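# Swap the shelf's empty bin for the bin holding parts

## Task

Lift the empty open bin out of its shelf slot and stand it upright on the table. Then slide the open bin that holds parts into that slot, tilting it if the low board above gets in the way. Its open side must face outward, all its parts must stay inside, and it must sit fully inside, past the shelf's front lip. Parts in the other bins must stay in their own bins. Finally open the gripper and move the arm away. Nothing may rely on the robot to stay put at the end.

## Robot and tools

Robot: two FANUC CRX arms, left_arm and right_arm, each fitted with a Robotiq 140 mm two-finger gripper. In the scene frame, left_arm's base sits at (+0.055, +0.355, 0) and right_arm's at (+0.051, -0.389, 0). The scene frame's origin lies on the table top midway between the arms. +x points out over the table, +z points up, and left_arm is on the +y side. The words left and right are only arm names, not sides of a camera image.

Gripper axes: the fingers extend along the gripper's +z axis and close along its y axis. end_effector_position is the spot between the pads when they are shut. Closed fingertips reach about 33 mm past that spot, open ones about 9 mm. Closing pushes the tips roughly 24 mm further out, so keep that much clearance above a surface when you grip. The printed hand position can be off, especially at long reach.

The 20-number row, shared by execute_actions and move. One flat list covers both arms. Numbers 1-10 are left_arm: x, y, z in metres, then qw, qx, qy, qz, then gripper position, force_limit, speed. Numbers 11-20 are the same ten for right_arm. The position and quaternion are an absolute target pose for end_effector_position and end_effector_quat_wxyz in the scene frame (w first). They are not offsets. The three gripper numbers each run from -1 to 1. Position: +1 is wide open (140 mm), about -0.8 is where the pads touch, and -1 closes until blocked. force_limit: roughly 14 N at -1, 60 N at 0, 107 N at +1. speed: roughly 30, 140 and 250 mm/s at -1, 0 and +1. To keep an arm still, repeat its last reported pose exactly and its current gripper numbers. A 0 in the gripper numbers is a real command. To hold an orientation steady, send the same quaternion every time rather than copying a drifted reported one.

execute_actions(actions): a list of actions run one after another. Each action is a table of 0 to 15 rows, and each row lasts one 1/30 s control step. A shorter table repeats its final row until 15 steps have passed. An empty list only returns state and images. An action is rejected for both arms if any target lies over 0.6 m from that gripper's starting position along any of the gripper's own axes. If the first action fails that check, or any action is malformed, nothing in the call runs. At each step the commanded pose is limited to 70 mm and 16 degrees from the measured pose. Position takes priority over orientation when both cannot be met. A distant target may therefore need several actions.

move(target, speed, stop_force, blocking): target is one 20-number row, giving absolute poses as above. Each gripper travels a straight line toward its pose, and both paths finish together within 0.5 to 10 s. Motion stops at 10 s even if a target is not reached. speed is the top path speed in m/s, from 0.002 to 0.5, default 0.25; turning is capped at twice that in rad/s. The path does not avoid obstacles or the other arm. stop_force is an optional single value in N (20-80) for both arms. An arm's path ends once the push against its motion, estimated from joint torques, rises that much, and the arm then backs up two steps. Use it only with slow moves and with no turning of the gripper. Omit it when pulling away from something you press on. blocking=false returns after 0.5 s while motion continues, and it cannot be combined with stop_force. Use wait(0) to check on it, or stop to brake. Other motion commands are refused until it has finished. The move: line reports each arm's ending: done, off_target, moving, held (last step blocked), contact (stop_force triggered) or fault. limits=paced means the pose was clipped, and limits=held means some steps were blocked.

wait(seconds): 0 to 10 s; the arms keep their last command. stop: brakes a running move; the fingers keep going. zoom_image(camera, region): camera is cam_head_left, cam_head_right, cam_left_wrist or cam_right_wrist. region is [x0, y0, x1, y1] in pixels of the 504x504 image, at most 504 by 504. read_manual(section): licence text only. finished_scene(scene): ends scene number 1 or 2 for good; the result tells whether the goal was met.

Results: the state line gives each gripper's pose. Hand target lines show where the controller is currently driving each gripper. A pose unreachable line means the clearance check altered or blocked that arm's command. HELD marks step readings on which a command was held back. Flange force is the estimated outside force, including held weight; it is noisy, and no reading means there is no estimate. object_status codes: 0 moving, 1 blocked while opening, 2 blocked while closing (a grip), 3 reached the target or the pads met. Always confirm 2 after closing. position_measured runs from 3 counts (open) to 230 (pads together). To squeeze harder while gripping, raise force_limit and change position slightly, e.g. -1 to -0.98.

Avoid: torque or 150 N force faults, which stop an arm for 10 s. Joint load limits are 147 N m for waist, shoulder and elbow, and 36.8 N m for the three wrist joints; held weight counts toward them. Don't command targets past a firm contact, since the arms are stiff. Keep the arms from striking or pressing each other. Don't knock or drop anything off the table, slam things, or spill parts. Brief outside tugs on held items can occur. MOTOR HOT lines warn of overheating, which leads to a braked OVER-TEMPERATURE FAULT, so don't hold loads needlessly.

Each tool is called after "Call:" by a JSON object that holds its "name" and its "arguments", one argument or row to a line.

## Session

Call:
{"name": "execute_actions", "arguments": {
  "actions": []
}}

Scene clock: 0.00 s.
left_arm: end_effector_position=(+0.4277, -0.1749, +0.1525) position_measured=3 object_status=3 end_effector_quat_wxyz=(+0.312, +0.646, -0.621, +0.316) | right_arm: end_effector_position=(+0.6770, -0.3046, +0.2320) position_measured=3 object_status=3 end_effector_quat_wxyz=(-0.087, +0.374, +0.911, +0.149)
Joint positions: left_arm=[-0.434  0.125 -0.686  1.416 -0.742 -0.53 ] | right_arm=[ 0.322  0.508  0.668 -0.351 -1.72  -2.541]
Joint velocities: left_arm=[-0.001  0.    -0.    -0.001 -0.     0.   ] | right_arm=[ 0.     0.     0.001  0.    -0.     0.001]
Flange force (N, the push that the arm receives, along the gripper's own x y z axes): no reading
Hand target (left_arm): +0.428, -0.175, +0.153; +0.312, +0.646, -0.621, +0.316
Hand target (right_arm): +0.677, -0.305, +0.232; -0.087, +0.374, +0.911, +0.149

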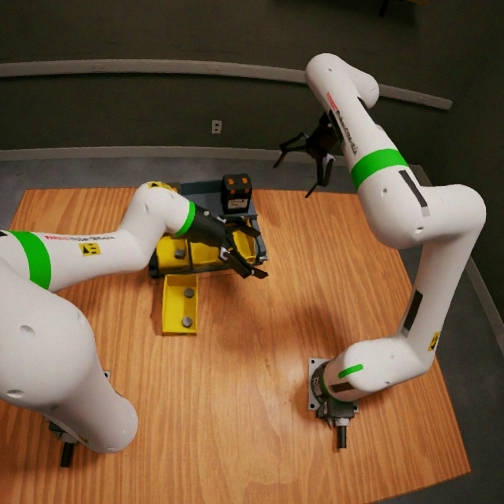

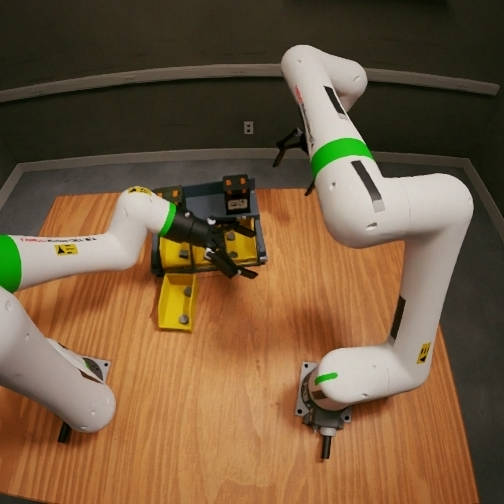

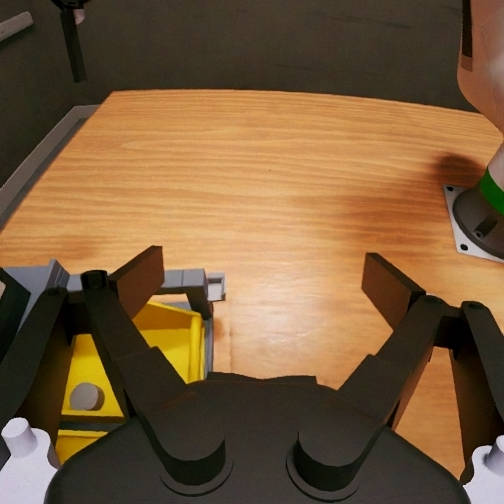

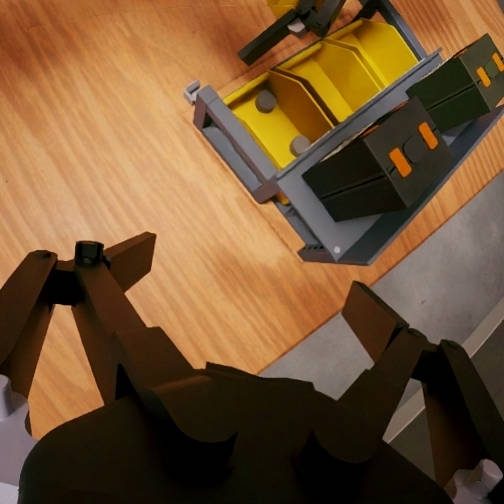

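Call:
{"name": "move", "arguments": {
  "target": [0.38,0.05,0.3,0,0.707,-0.707,0,1,0,0,0.55,-0.5,0.3,-0.087,0.374,0.911,0.149,1,0,0]
}}

Call:
{"name": "zoom_image", "arguments": {
  "camera": "cam_head_right",
  "region": [120,160,300,340]
}}

Scene clock: 3.40 s.
left_arm: end_effector_position=(+0.3800, +0.0491, +0.3004) position_measured=3 object_status=3 end_effector_quat_wxyz=(-0.000, +0.707, -0.708, +0.001) | right_arm: end_effector_position=(+0.5499, -0.5001, +0.2996) position_measured=3 object_status=3 end_effector_quat_wxyz=(-0.086, +0.374, +0.911, +0.148)
Joint positions: left_arm=[-0.345  0.002  0.146  0.    -1.713  0.458] | right_arm=[-0.016  0.304  0.542 -0.345 -1.909 -2.246]
Joint velocities: left_arm=[-0.     0.    -0.    -0.002 -0.001  0.   ] | right_arm=[-0.    -0.     0.001  0.     0.     0.001]
Flange force (N, the push that the arm receives, along the gripper's own x y z axes): left_arm=[3.0 -5.8 -7.8] | right_arm=[-3.3 2.2 -3.9]
Hand target (left_arm): +0.380, +0.049, +0.300; -0.000, +0.707, -0.708, +0.001
Hand target (right_arm): +0.550, -0.500, +0.300; -0.086, +0.374, +0.911, +0.148
Off the commanded pose (left_arm): 0.001 m, 0 deg.
Off the commanded pose (right_arm): 0.000 m, 0 deg.
move: done

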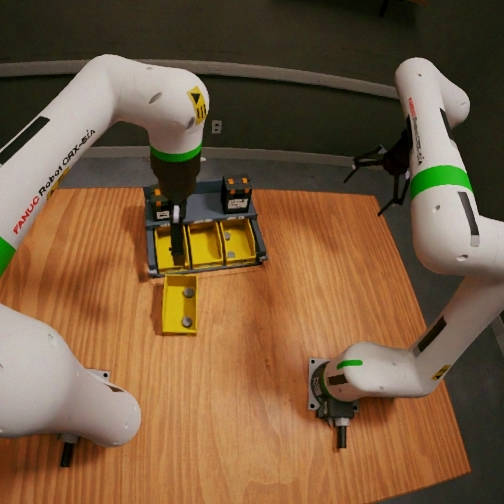

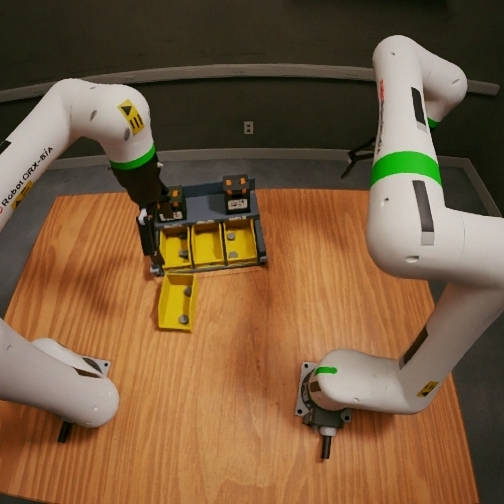

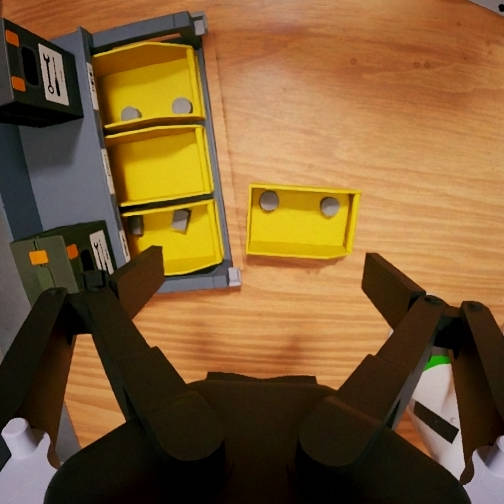

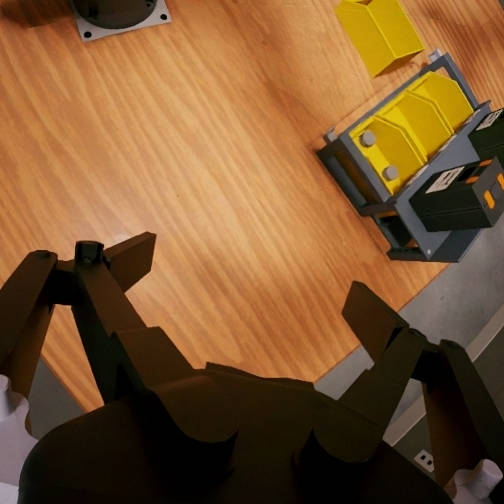

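Region (120, 160, 300, 340) of cam_head_right's 504x504 image, scaled by 2.800, with more detail than that image has.

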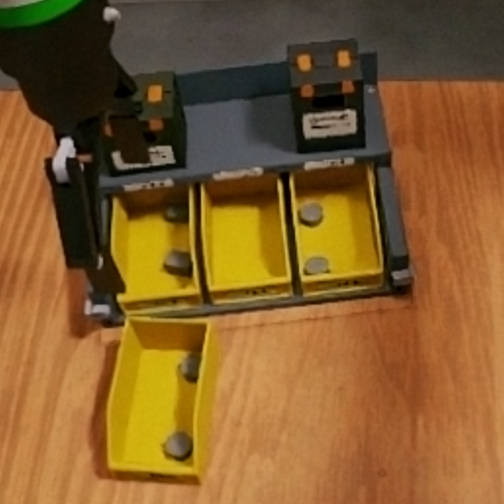

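Call:
{"name": "move", "arguments": {
  "target": [0.46,-0.05,0.15,0,0.743,-0.669,0,-0.3,0,0,0.55,-0.5,0.3,-0.087,0.374,0.911,0.149,1,0,0]
}}

Call:
{"name": "zoom_image", "arguments": {
  "camera": "cam_head_right",
  "region": [120,160,300,340]
}}

Call:
{"name": "zoom_image", "arguments": {
  "camera": "cam_right_wrist",
  "region": [300,0,504,260]
}}

Scene clock: 6.10 s.
left_arm: end_effector_position=(+0.4595, -0.0499, +0.1499) position_measured=167 object_status=3 end_effector_quat_wxyz=(-0.000, +0.743, -0.669, -0.000) | right_arm: end_effector_position=(+0.5500, -0.5000, +0.3000) position_measured=3 object_status=3 end_effector_quat_wxyz=(-0.087, +0.374, +0.911, +0.149)
Joint positions: left_arm=[-0.443  0.33   0.175 -0.    -1.416  0.662] | right_arm=[-0.017  0.305  0.545 -0.347 -1.911 -2.247]
Joint velocities: left_arm=[-0.     0.002 -0.001 -0.001  0.     0.   ] | right_arm=[-0.    -0.     0.     0.    -0.     0.001]
Flange force (N, the push that the arm receives, along the gripper's own x y z axes): left_arm=[6.6 -7.4 -4.6] | right_arm=[-3.0 0.3 -3.1]
Hand target (left_arm): +0.460, -0.050, +0.150; -0.000, +0.743, -0.669, -0.000
Hand target (right_arm): +0.550, -0.500, +0.300; -0.087, +0.374, +0.911, +0.149
Off the commanded pose (left_arm): 0.001 m, 0 deg.
Off the commanded pose (right_arm): 0.000 m, 0 deg.
move: done

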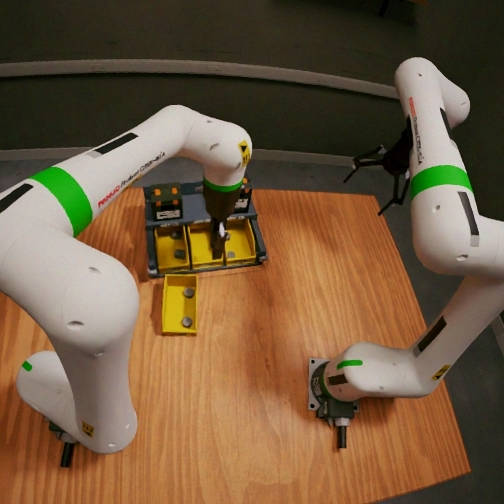

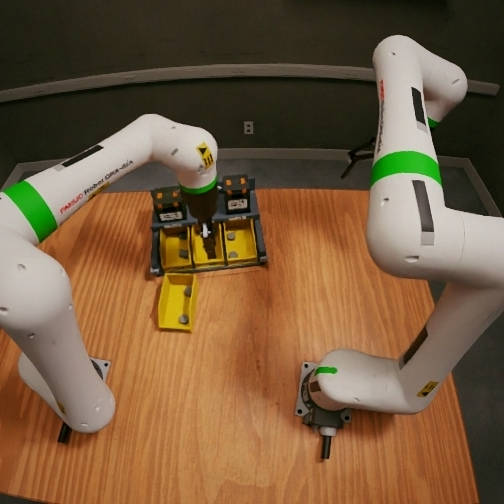

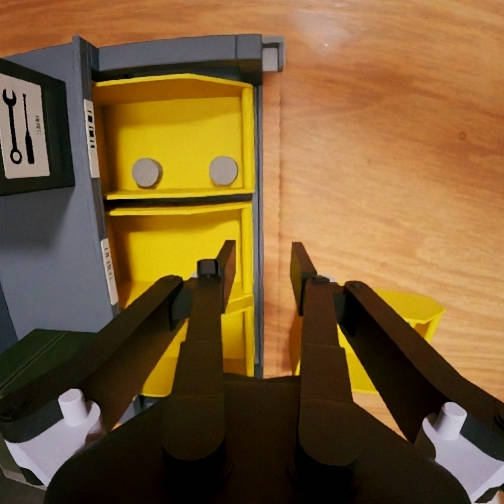

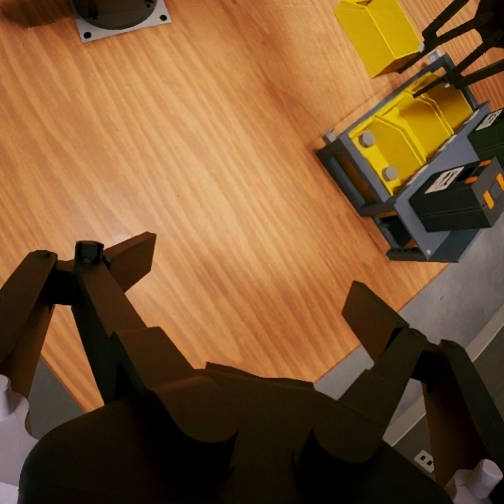

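Region (120, 160, 300, 340) of cam_head_right's 504x504 image, scaled by 2.800, with more detail than that image has.

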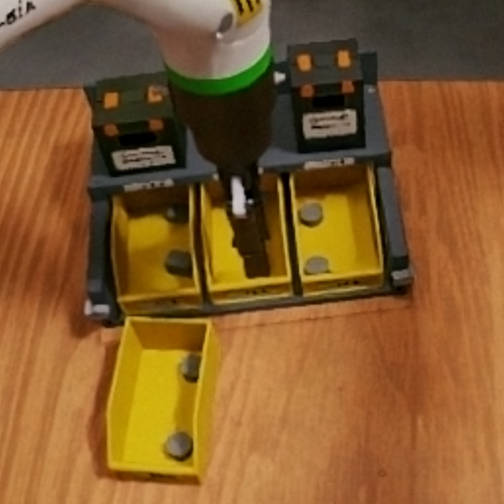

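Region (300, 0, 504, 260) of cam_right_wrist's 504x504 image, scaled by 1.938, with more detail than that image has; it fills the left 395 columns of this view, and the rest is white.

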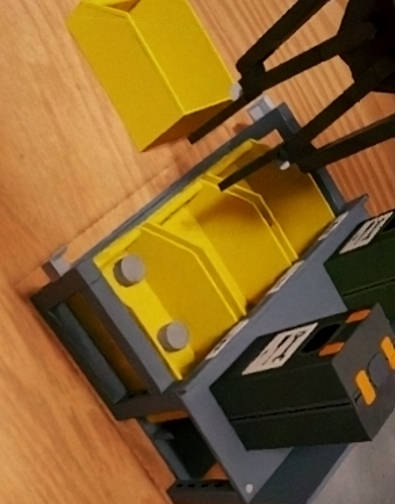

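Call:
{"name": "move", "arguments": {
  "target": [0.467,-0.018,0.105,0,0.75,-0.661,0,-0.45,0,0,0.4,-0.3,0.08,0.5,-0.5,-0.5,-0.5,1,0,0]
}}

Call:
{"name": "zoom_image", "arguments": {
  "camera": "cam_head_right",
  "region": [120,160,300,340]
}}

Scene clock: 10.87 s.
left_arm: end_effector_position=(+0.4670, -0.0180, +0.1050) position_measured=186 object_status=3 end_effector_quat_wxyz=(+0.000, +0.750, -0.661, +0.000) | right_arm: end_effector_position=(+0.4010, -0.3006, +0.0791) position_measured=3 object_status=3 end_effector_quat_wxyz=(+0.500, -0.502, -0.500, -0.498)
Joint positions: left_arm=[-0.385  0.312  0.044  0.    -1.303  0.626] | right_arm=[-0.343  0.718 -0.201 -1.134 -1.879 -2.156]
Joint velocities: left_arm=[ 0.    -0.001 -0.     0.     0.    -0.   ] | right_arm=[ 0.     0.001 -0.001 -0.    -0.001 -0.001]
Flange force (N, the push that the arm receives, along the gripper's own x y z axes): left_arm=[4.8 -6.8 -4.0] | right_arm=[-0.4 1.1 -2.2]
Hand target (left_arm): +0.467, -0.018, +0.105; +0.000, +0.750, -0.661, +0.000
Hand target (right_arm): +0.401, -0.301, +0.079; +0.500, -0.502, -0.500, -0.498
Off the commanded pose (left_arm): 0.000 m, 0 deg.
Off the commanded pose (right_arm): 0.002 m, 0 deg.
move: done

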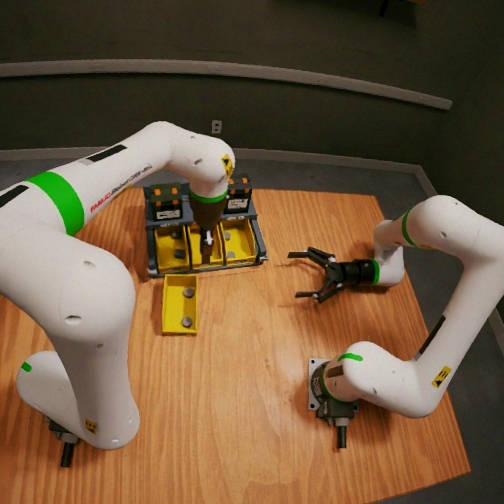

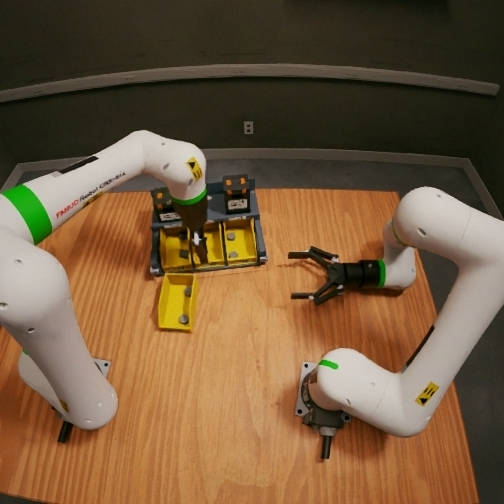

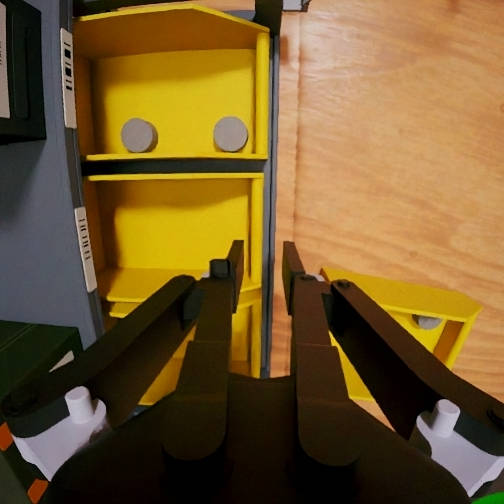

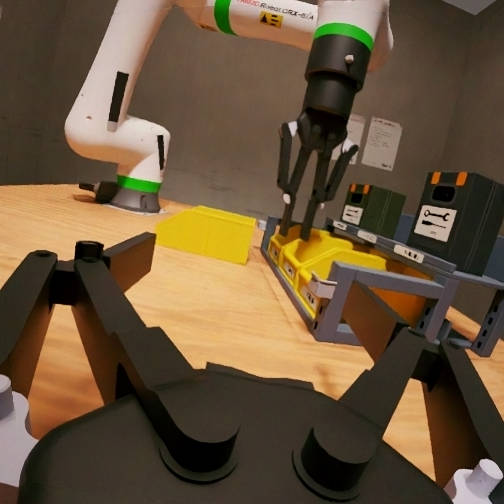

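Region (120, 160, 300, 340) of cam_head_right's 504x504 image, scaled by 2.800, with more detail than that image has.

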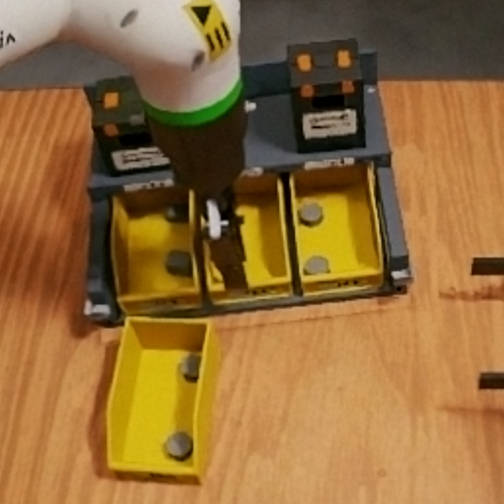

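Call:
{"name": "move", "arguments": {
  "target": [0.473,-0.032,0.07,0,0.75,-0.661,0,-0.5,0,0,0.4,-0.3,0.08,0.5,-0.5,-0.5,-0.5,1,0,0],
  "speed": 0.04
}}

Call:
{"name": "zoom_image", "arguments": {
  "camera": "cam_right_wrist",
  "region": [140,170,420,340]
}}

Scene clock: 12.93 s.
left_arm: end_effector_position=(+0.4729, -0.0319, +0.0700) position_measured=192 object_status=3 end_effector_quat_wxyz=(-0.000, +0.750, -0.661, -0.000) | right_arm: end_effector_position=(+0.4000, -0.3000, +0.0800) position_measured=3 object_status=3 end_effector_quat_wxyz=(+0.500, -0.500, -0.500, -0.500)
Joint positions: left_arm=[-0.402  0.37   0.037 -0.    -1.238  0.643] | right_arm=[-0.343  0.718 -0.203 -1.135 -1.881 -2.151]
Joint velocities: left_arm=[ 0.     0.001 -0.     0.     0.001  0.   ] | right_arm=[-0.     0.    -0.001  0.     0.     0.001]
Flange force (N, the push that the arm receives, along the gripper's own x y z axes): left_arm=[6.6 -7.0 -3.4] | right_arm=[-0.9 2.1 -2.4]
Hand target (left_arm): +0.473, -0.032, +0.070; -0.000, +0.750, -0.661, -0.000
Hand target (right_arm): +0.400, -0.300, +0.080; +0.500, -0.500, -0.500, -0.500
Off the commanded pose (left_arm): 0.000 m, 0 deg.
Off the commanded pose (right_arm): 0.000 m, 0 deg.
move: done

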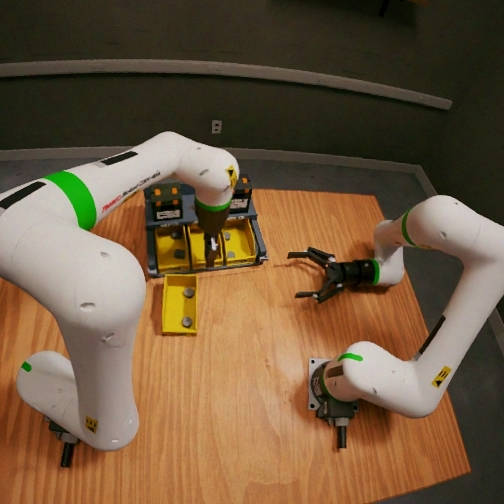

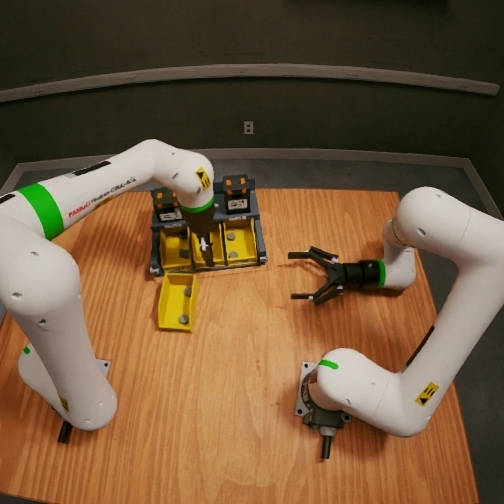

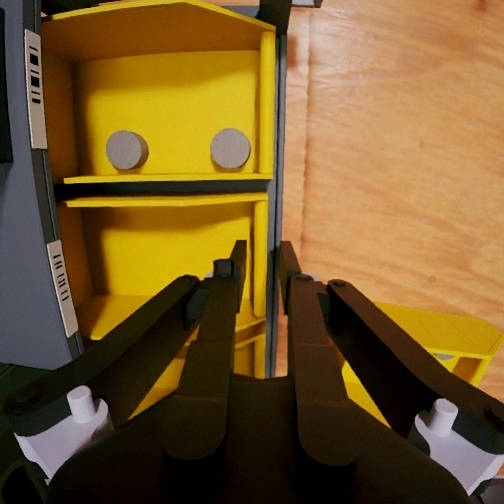

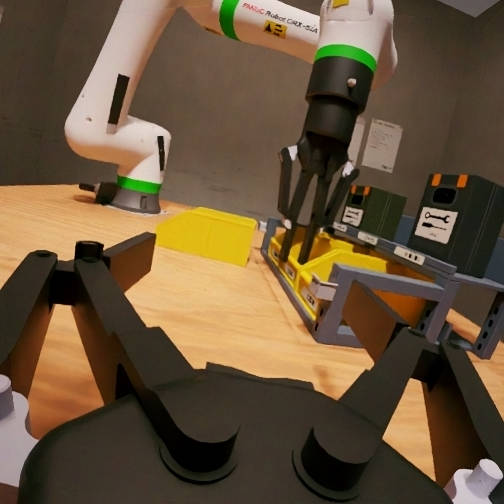

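Region (140, 170, 420, 340) of cam_right_wrist's 504x504 image, scaled by 1.800, with more detail than that image has; it fills the top 306 rows of this view, and the rest is white.

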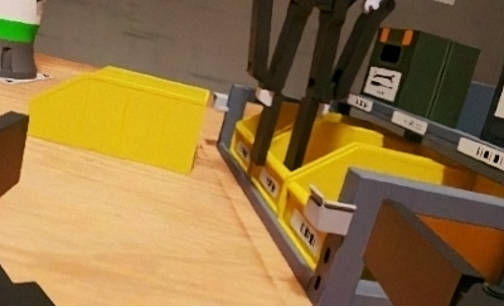

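Call:
{"name": "move", "arguments": {
  "target": [0.474,-0.032,0.063,0,0.75,-0.661,0,-0.5,0,0,0.4,-0.3,0.08,0.5,-0.5,-0.5,-0.5,1,0,0],
  "speed": 0.02
}}

Call:
{"name": "move", "arguments": {
  "target": [0.474,-0.032,0.063,0,0.75,-0.661,0,-1,0.5,0,0.4,-0.3,0.08,0.5,-0.5,-0.5,-0.5,1,0,0]
}}

Call:
{"name": "move", "arguments": {
  "target": [0.478,-0.0315,0.086,0.052,0.748,-0.659,-0.046,-1,0.5,0,0.4,-0.3,0.08,0.5,-0.5,-0.5,-0.5,1,0,0],
  "speed": 0.03
}}

Call:
{"name": "zoom_image", "arguments": {
  "camera": "cam_right_wrist",
  "region": [140,170,420,340]
}}

Scene clock: 16.27 s.
left_arm: end_effector_position=(+0.4740, -0.0320, +0.0630) position_measured=192 object_status=3 end_effector_quat_wxyz=(-0.000, +0.750, -0.661, +0.000) | right_arm: end_effector_position=(+0.4000, -0.3000, +0.0800) position_measured=3 object_status=3 end_effector_quat_wxyz=(+0.500, -0.500, -0.500, -0.500)
Joint positions: left_arm=[-0.401  0.378  0.03  -0.    -1.223  0.642] | right_arm=[-0.343  0.718 -0.203 -1.135 -1.881 -2.151]
Joint velocities: left_arm=[-0.  0.  0. -0.  0. -0.] | right_arm=[-0.     0.     0.    -0.     0.     0.001]
Flange force (N, the push that the arm receives, along the gripper's own x y z axes): left_arm=[5.3 -7.1 -3.4] | right_arm=[-0.8 2.1 -2.6]
Hand target (left_arm): +0.474, -0.032, +0.063; -0.000, +0.750, -0.661, -0.000
Hand target (right_arm): +0.400, -0.300, +0.080; +0.500, -0.500, -0.500, -0.500
Off the commanded pose (left_arm): 0.000 m, 0 deg.
Off the commanded pose (right_arm): 0.000 m, 0 deg.
move: done

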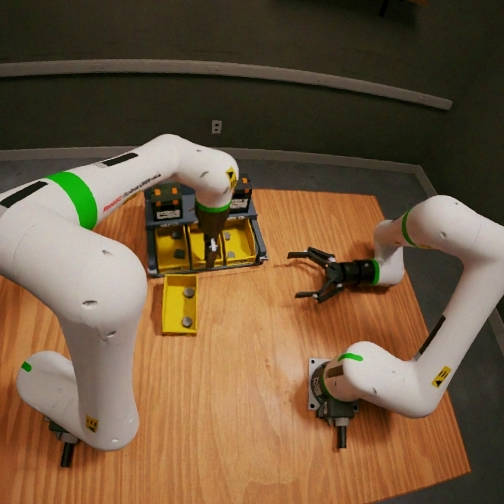

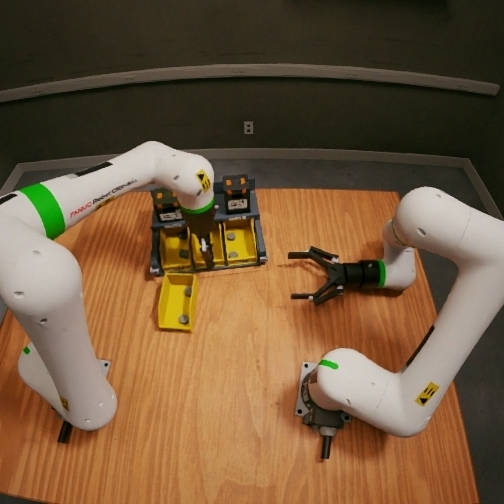

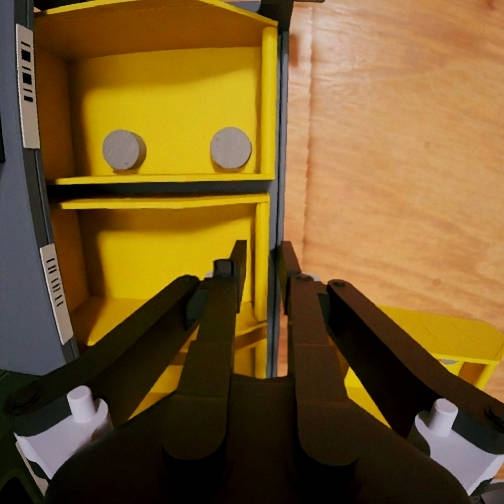

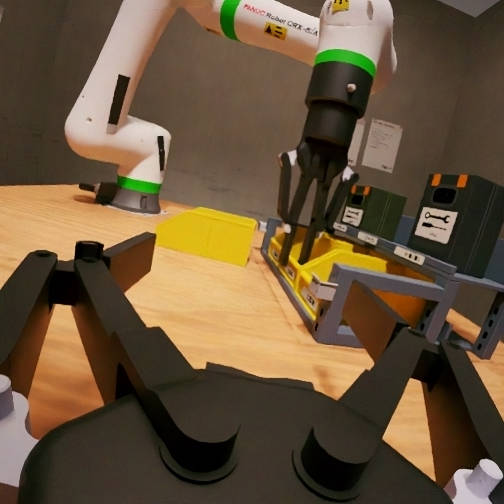

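Scene clock: 16.97 s.
left_arm: end_effector_position=(+0.4740, -0.0320, +0.0630) position_measured=222 object_status=2 end_effector_quat_wxyz=(+0.000, +0.750, -0.661, +0.000) | right_arm: end_effector_position=(+0.4000, -0.3000, +0.0800) position_measured=3 object_status=3 end_effector_quat_wxyz=(+0.500, -0.500, -0.500, -0.500)
Joint positions: left_arm=[-0.401  0.378  0.03   0.    -1.223  0.642] | right_arm=[-0.343  0.718 -0.203 -1.135 -1.881 -2.151]
Joint velocities: left_arm=[ 0.     0.001  0.001 -0.     0.001 -0.   ] | right_arm=[-0.     0.     0.001 -0.     0.001 -0.001]
Flange force (N, the push that the arm receives, along the gripper's own x y z axes): left_arm=[6.3 -7.8 -15.3] | right_arm=[-0.2 3.3 -2.9]
Hand target (left_arm): +0.474, -0.032, +0.063; +0.000, +0.750, -0.661, +0.000
Hand target (right_arm): +0.400, -0.300, +0.080; +0.500, -0.500, -0.500, -0.500
Off the commanded pose (left_arm): 0.000 m, 0 deg.
Off the commanded pose (right_arm): 0.000 m, 0 deg.
move: done

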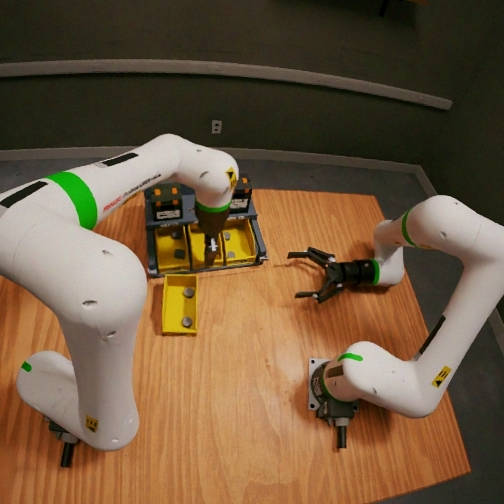

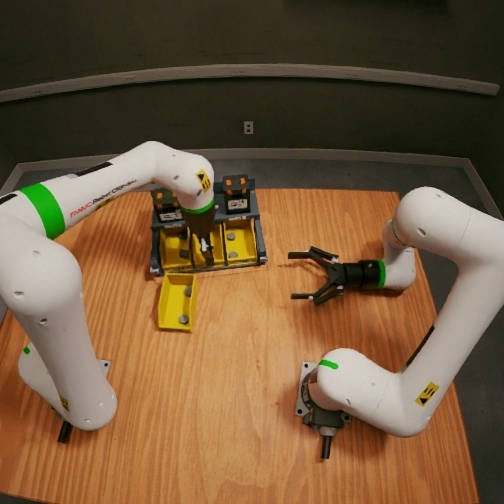

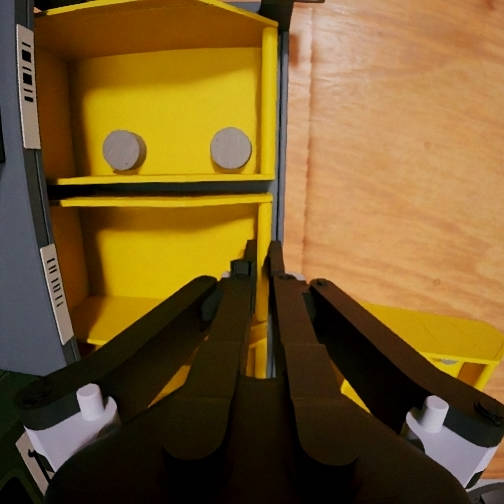

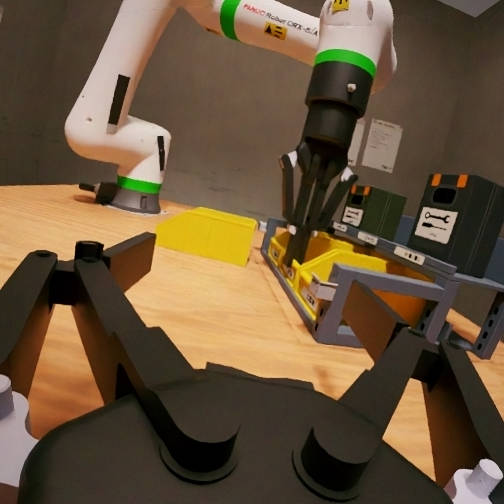

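Scene clock: 19.50 s.
left_arm: end_effector_position=(+0.4781, -0.0316, +0.0861) position_measured=222 object_status=2 end_effector_quat_wxyz=(+0.052, +0.749, -0.659, -0.046) | right_arm: end_effector_position=(+0.4000, -0.3000, +0.0800) position_measured=3 object_status=3 end_effector_quat_wxyz=(+0.500, -0.500, -0.500, -0.500)
Joint positions: left_arm=[-0.349  0.449  0.155  0.078 -1.393  0.571] | right_arm=[-0.343  0.718 -0.203 -1.135 -1.881 -2.151]
Joint velocities: left_arm=[-0.001  0.002  0.001  0.001 -0.002 -0.   ] | right_arm=[ 0.     0.     0.001 -0.     0.     0.001]
Flange force (N, the push that the arm receives, along the gripper's own x y z axes): left_arm=[3.2 -4.4 -2.6] | right_arm=[-0.3 1.8 -2.3]
Hand target (left_arm): +0.478, -0.032, +0.086; +0.052, +0.749, -0.659, -0.046
Hand target (right_arm): +0.400, -0.300, +0.080; +0.500, -0.500, -0.500, -0.500
Off the commanded pose (left_arm): 0.000 m, 0 deg.
Off the commanded pose (right_arm): 0.000 m, 0 deg.
move: done

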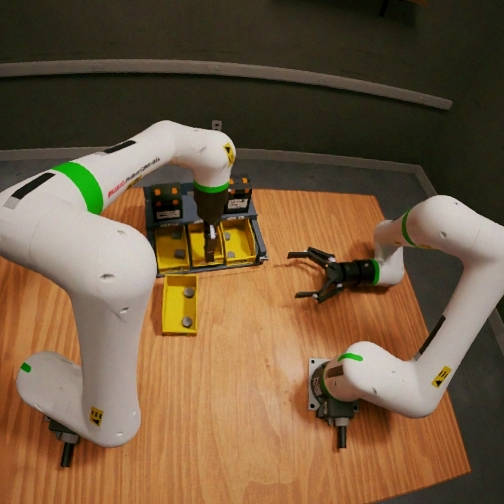

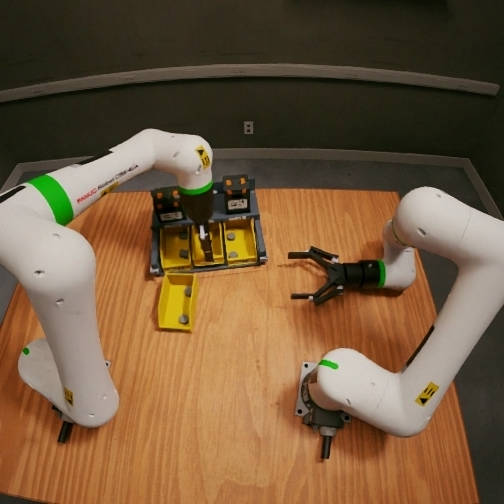

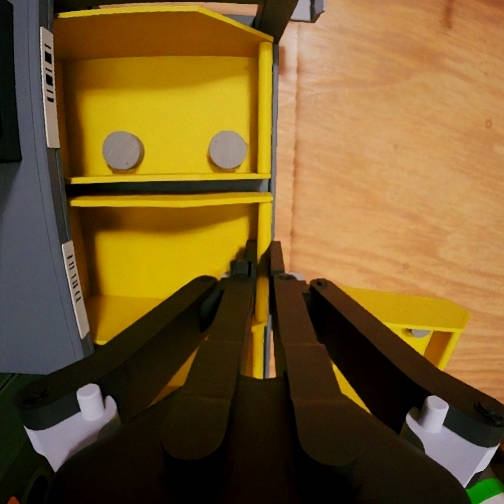

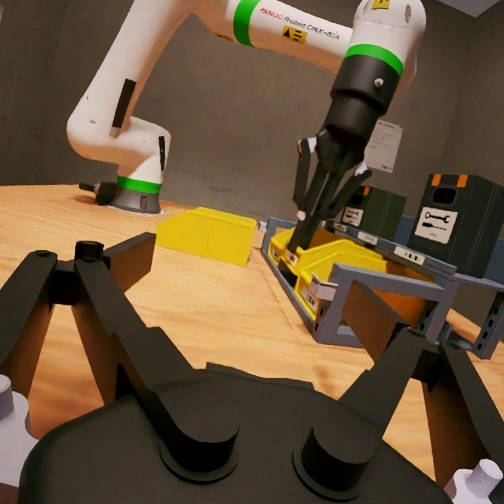

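Region (140, 170, 420, 340) of cam_right_wrist's 504x504 image, scaled by 1.800, with more detail than that image has; it fills the top 306 rows of this view, and the rest is white.

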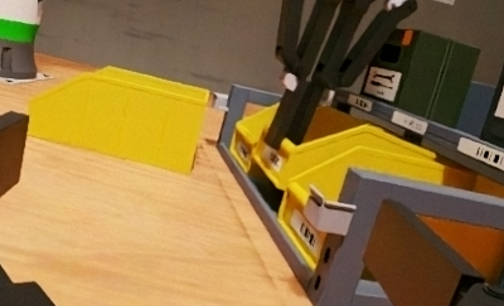

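Call:
{"name": "move", "arguments": {
  "target": [0.43,-0.0375,0.091,0.052,0.748,-0.659,-0.046,-1,0.5,0,0.4,-0.3,0.08,0.5,-0.5,-0.5,-0.5,1,0,0],
  "speed": 0.03,
  "stop_force": 25
}}

Scene clock: 22.13 s.
left_arm: end_effector_position=(+0.4300, -0.0374, +0.0910) position_measured=222 object_status=2 end_effector_quat_wxyz=(+0.052, +0.749, -0.659, -0.046) | right_arm: end_effector_position=(+0.4000, -0.3000, +0.0800) position_measured=3 object_status=3 end_effector_quat_wxyz=(+0.500, -0.500, -0.500, -0.500)
Joint positions: left_arm=[-0.397  0.367  0.05   0.084 -1.367  0.616] | right_arm=[-0.343  0.718 -0.203 -1.135 -1.881 -2.151]
Joint velocities: left_arm=[-0.     0.    -0.001  0.    -0.001 -0.   ] | right_arm=[ 0.001  0.    -0.001 -0.    -0.    -0.002]
Flange force (N, the push that the arm receives, along the gripper's own x y z axes): left_arm=[5.3 -6.5 -3.9] | right_arm=[-0.9 2.9 -1.7]
Hand target (left_arm): +0.430, -0.037, +0.091; +0.052, +0.749, -0.659, -0.046
Hand target (right_arm): +0.400, -0.300, +0.080; +0.500, -0.500, -0.500, -0.500
Off the commanded pose (left_arm): 0.000 m, 0 deg.
Off the commanded pose (right_arm): 0.000 m, 0 deg.
move: done

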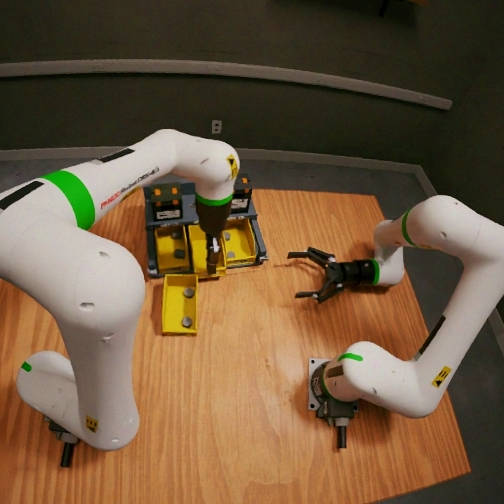

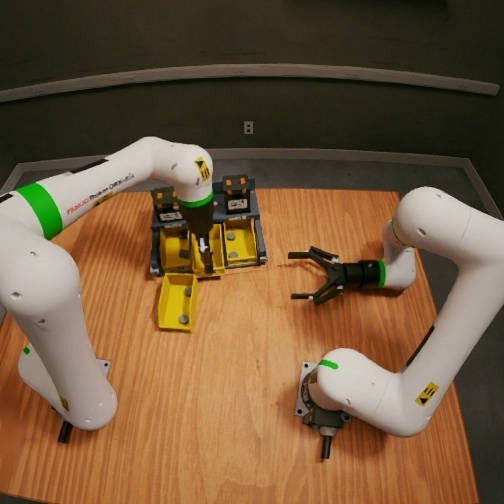

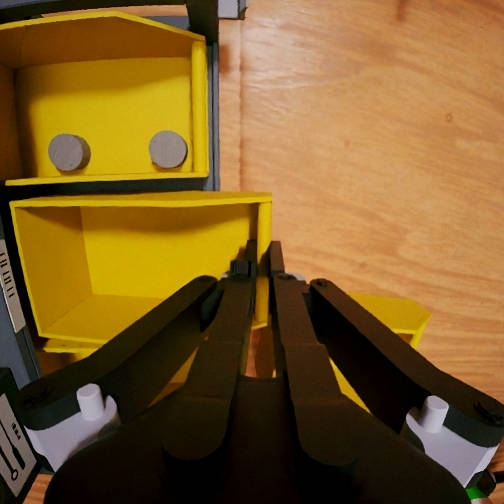

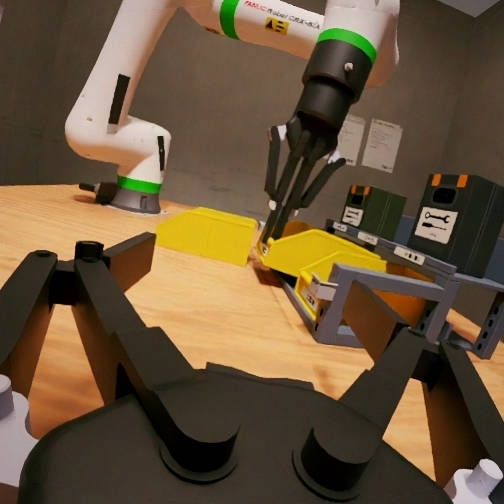

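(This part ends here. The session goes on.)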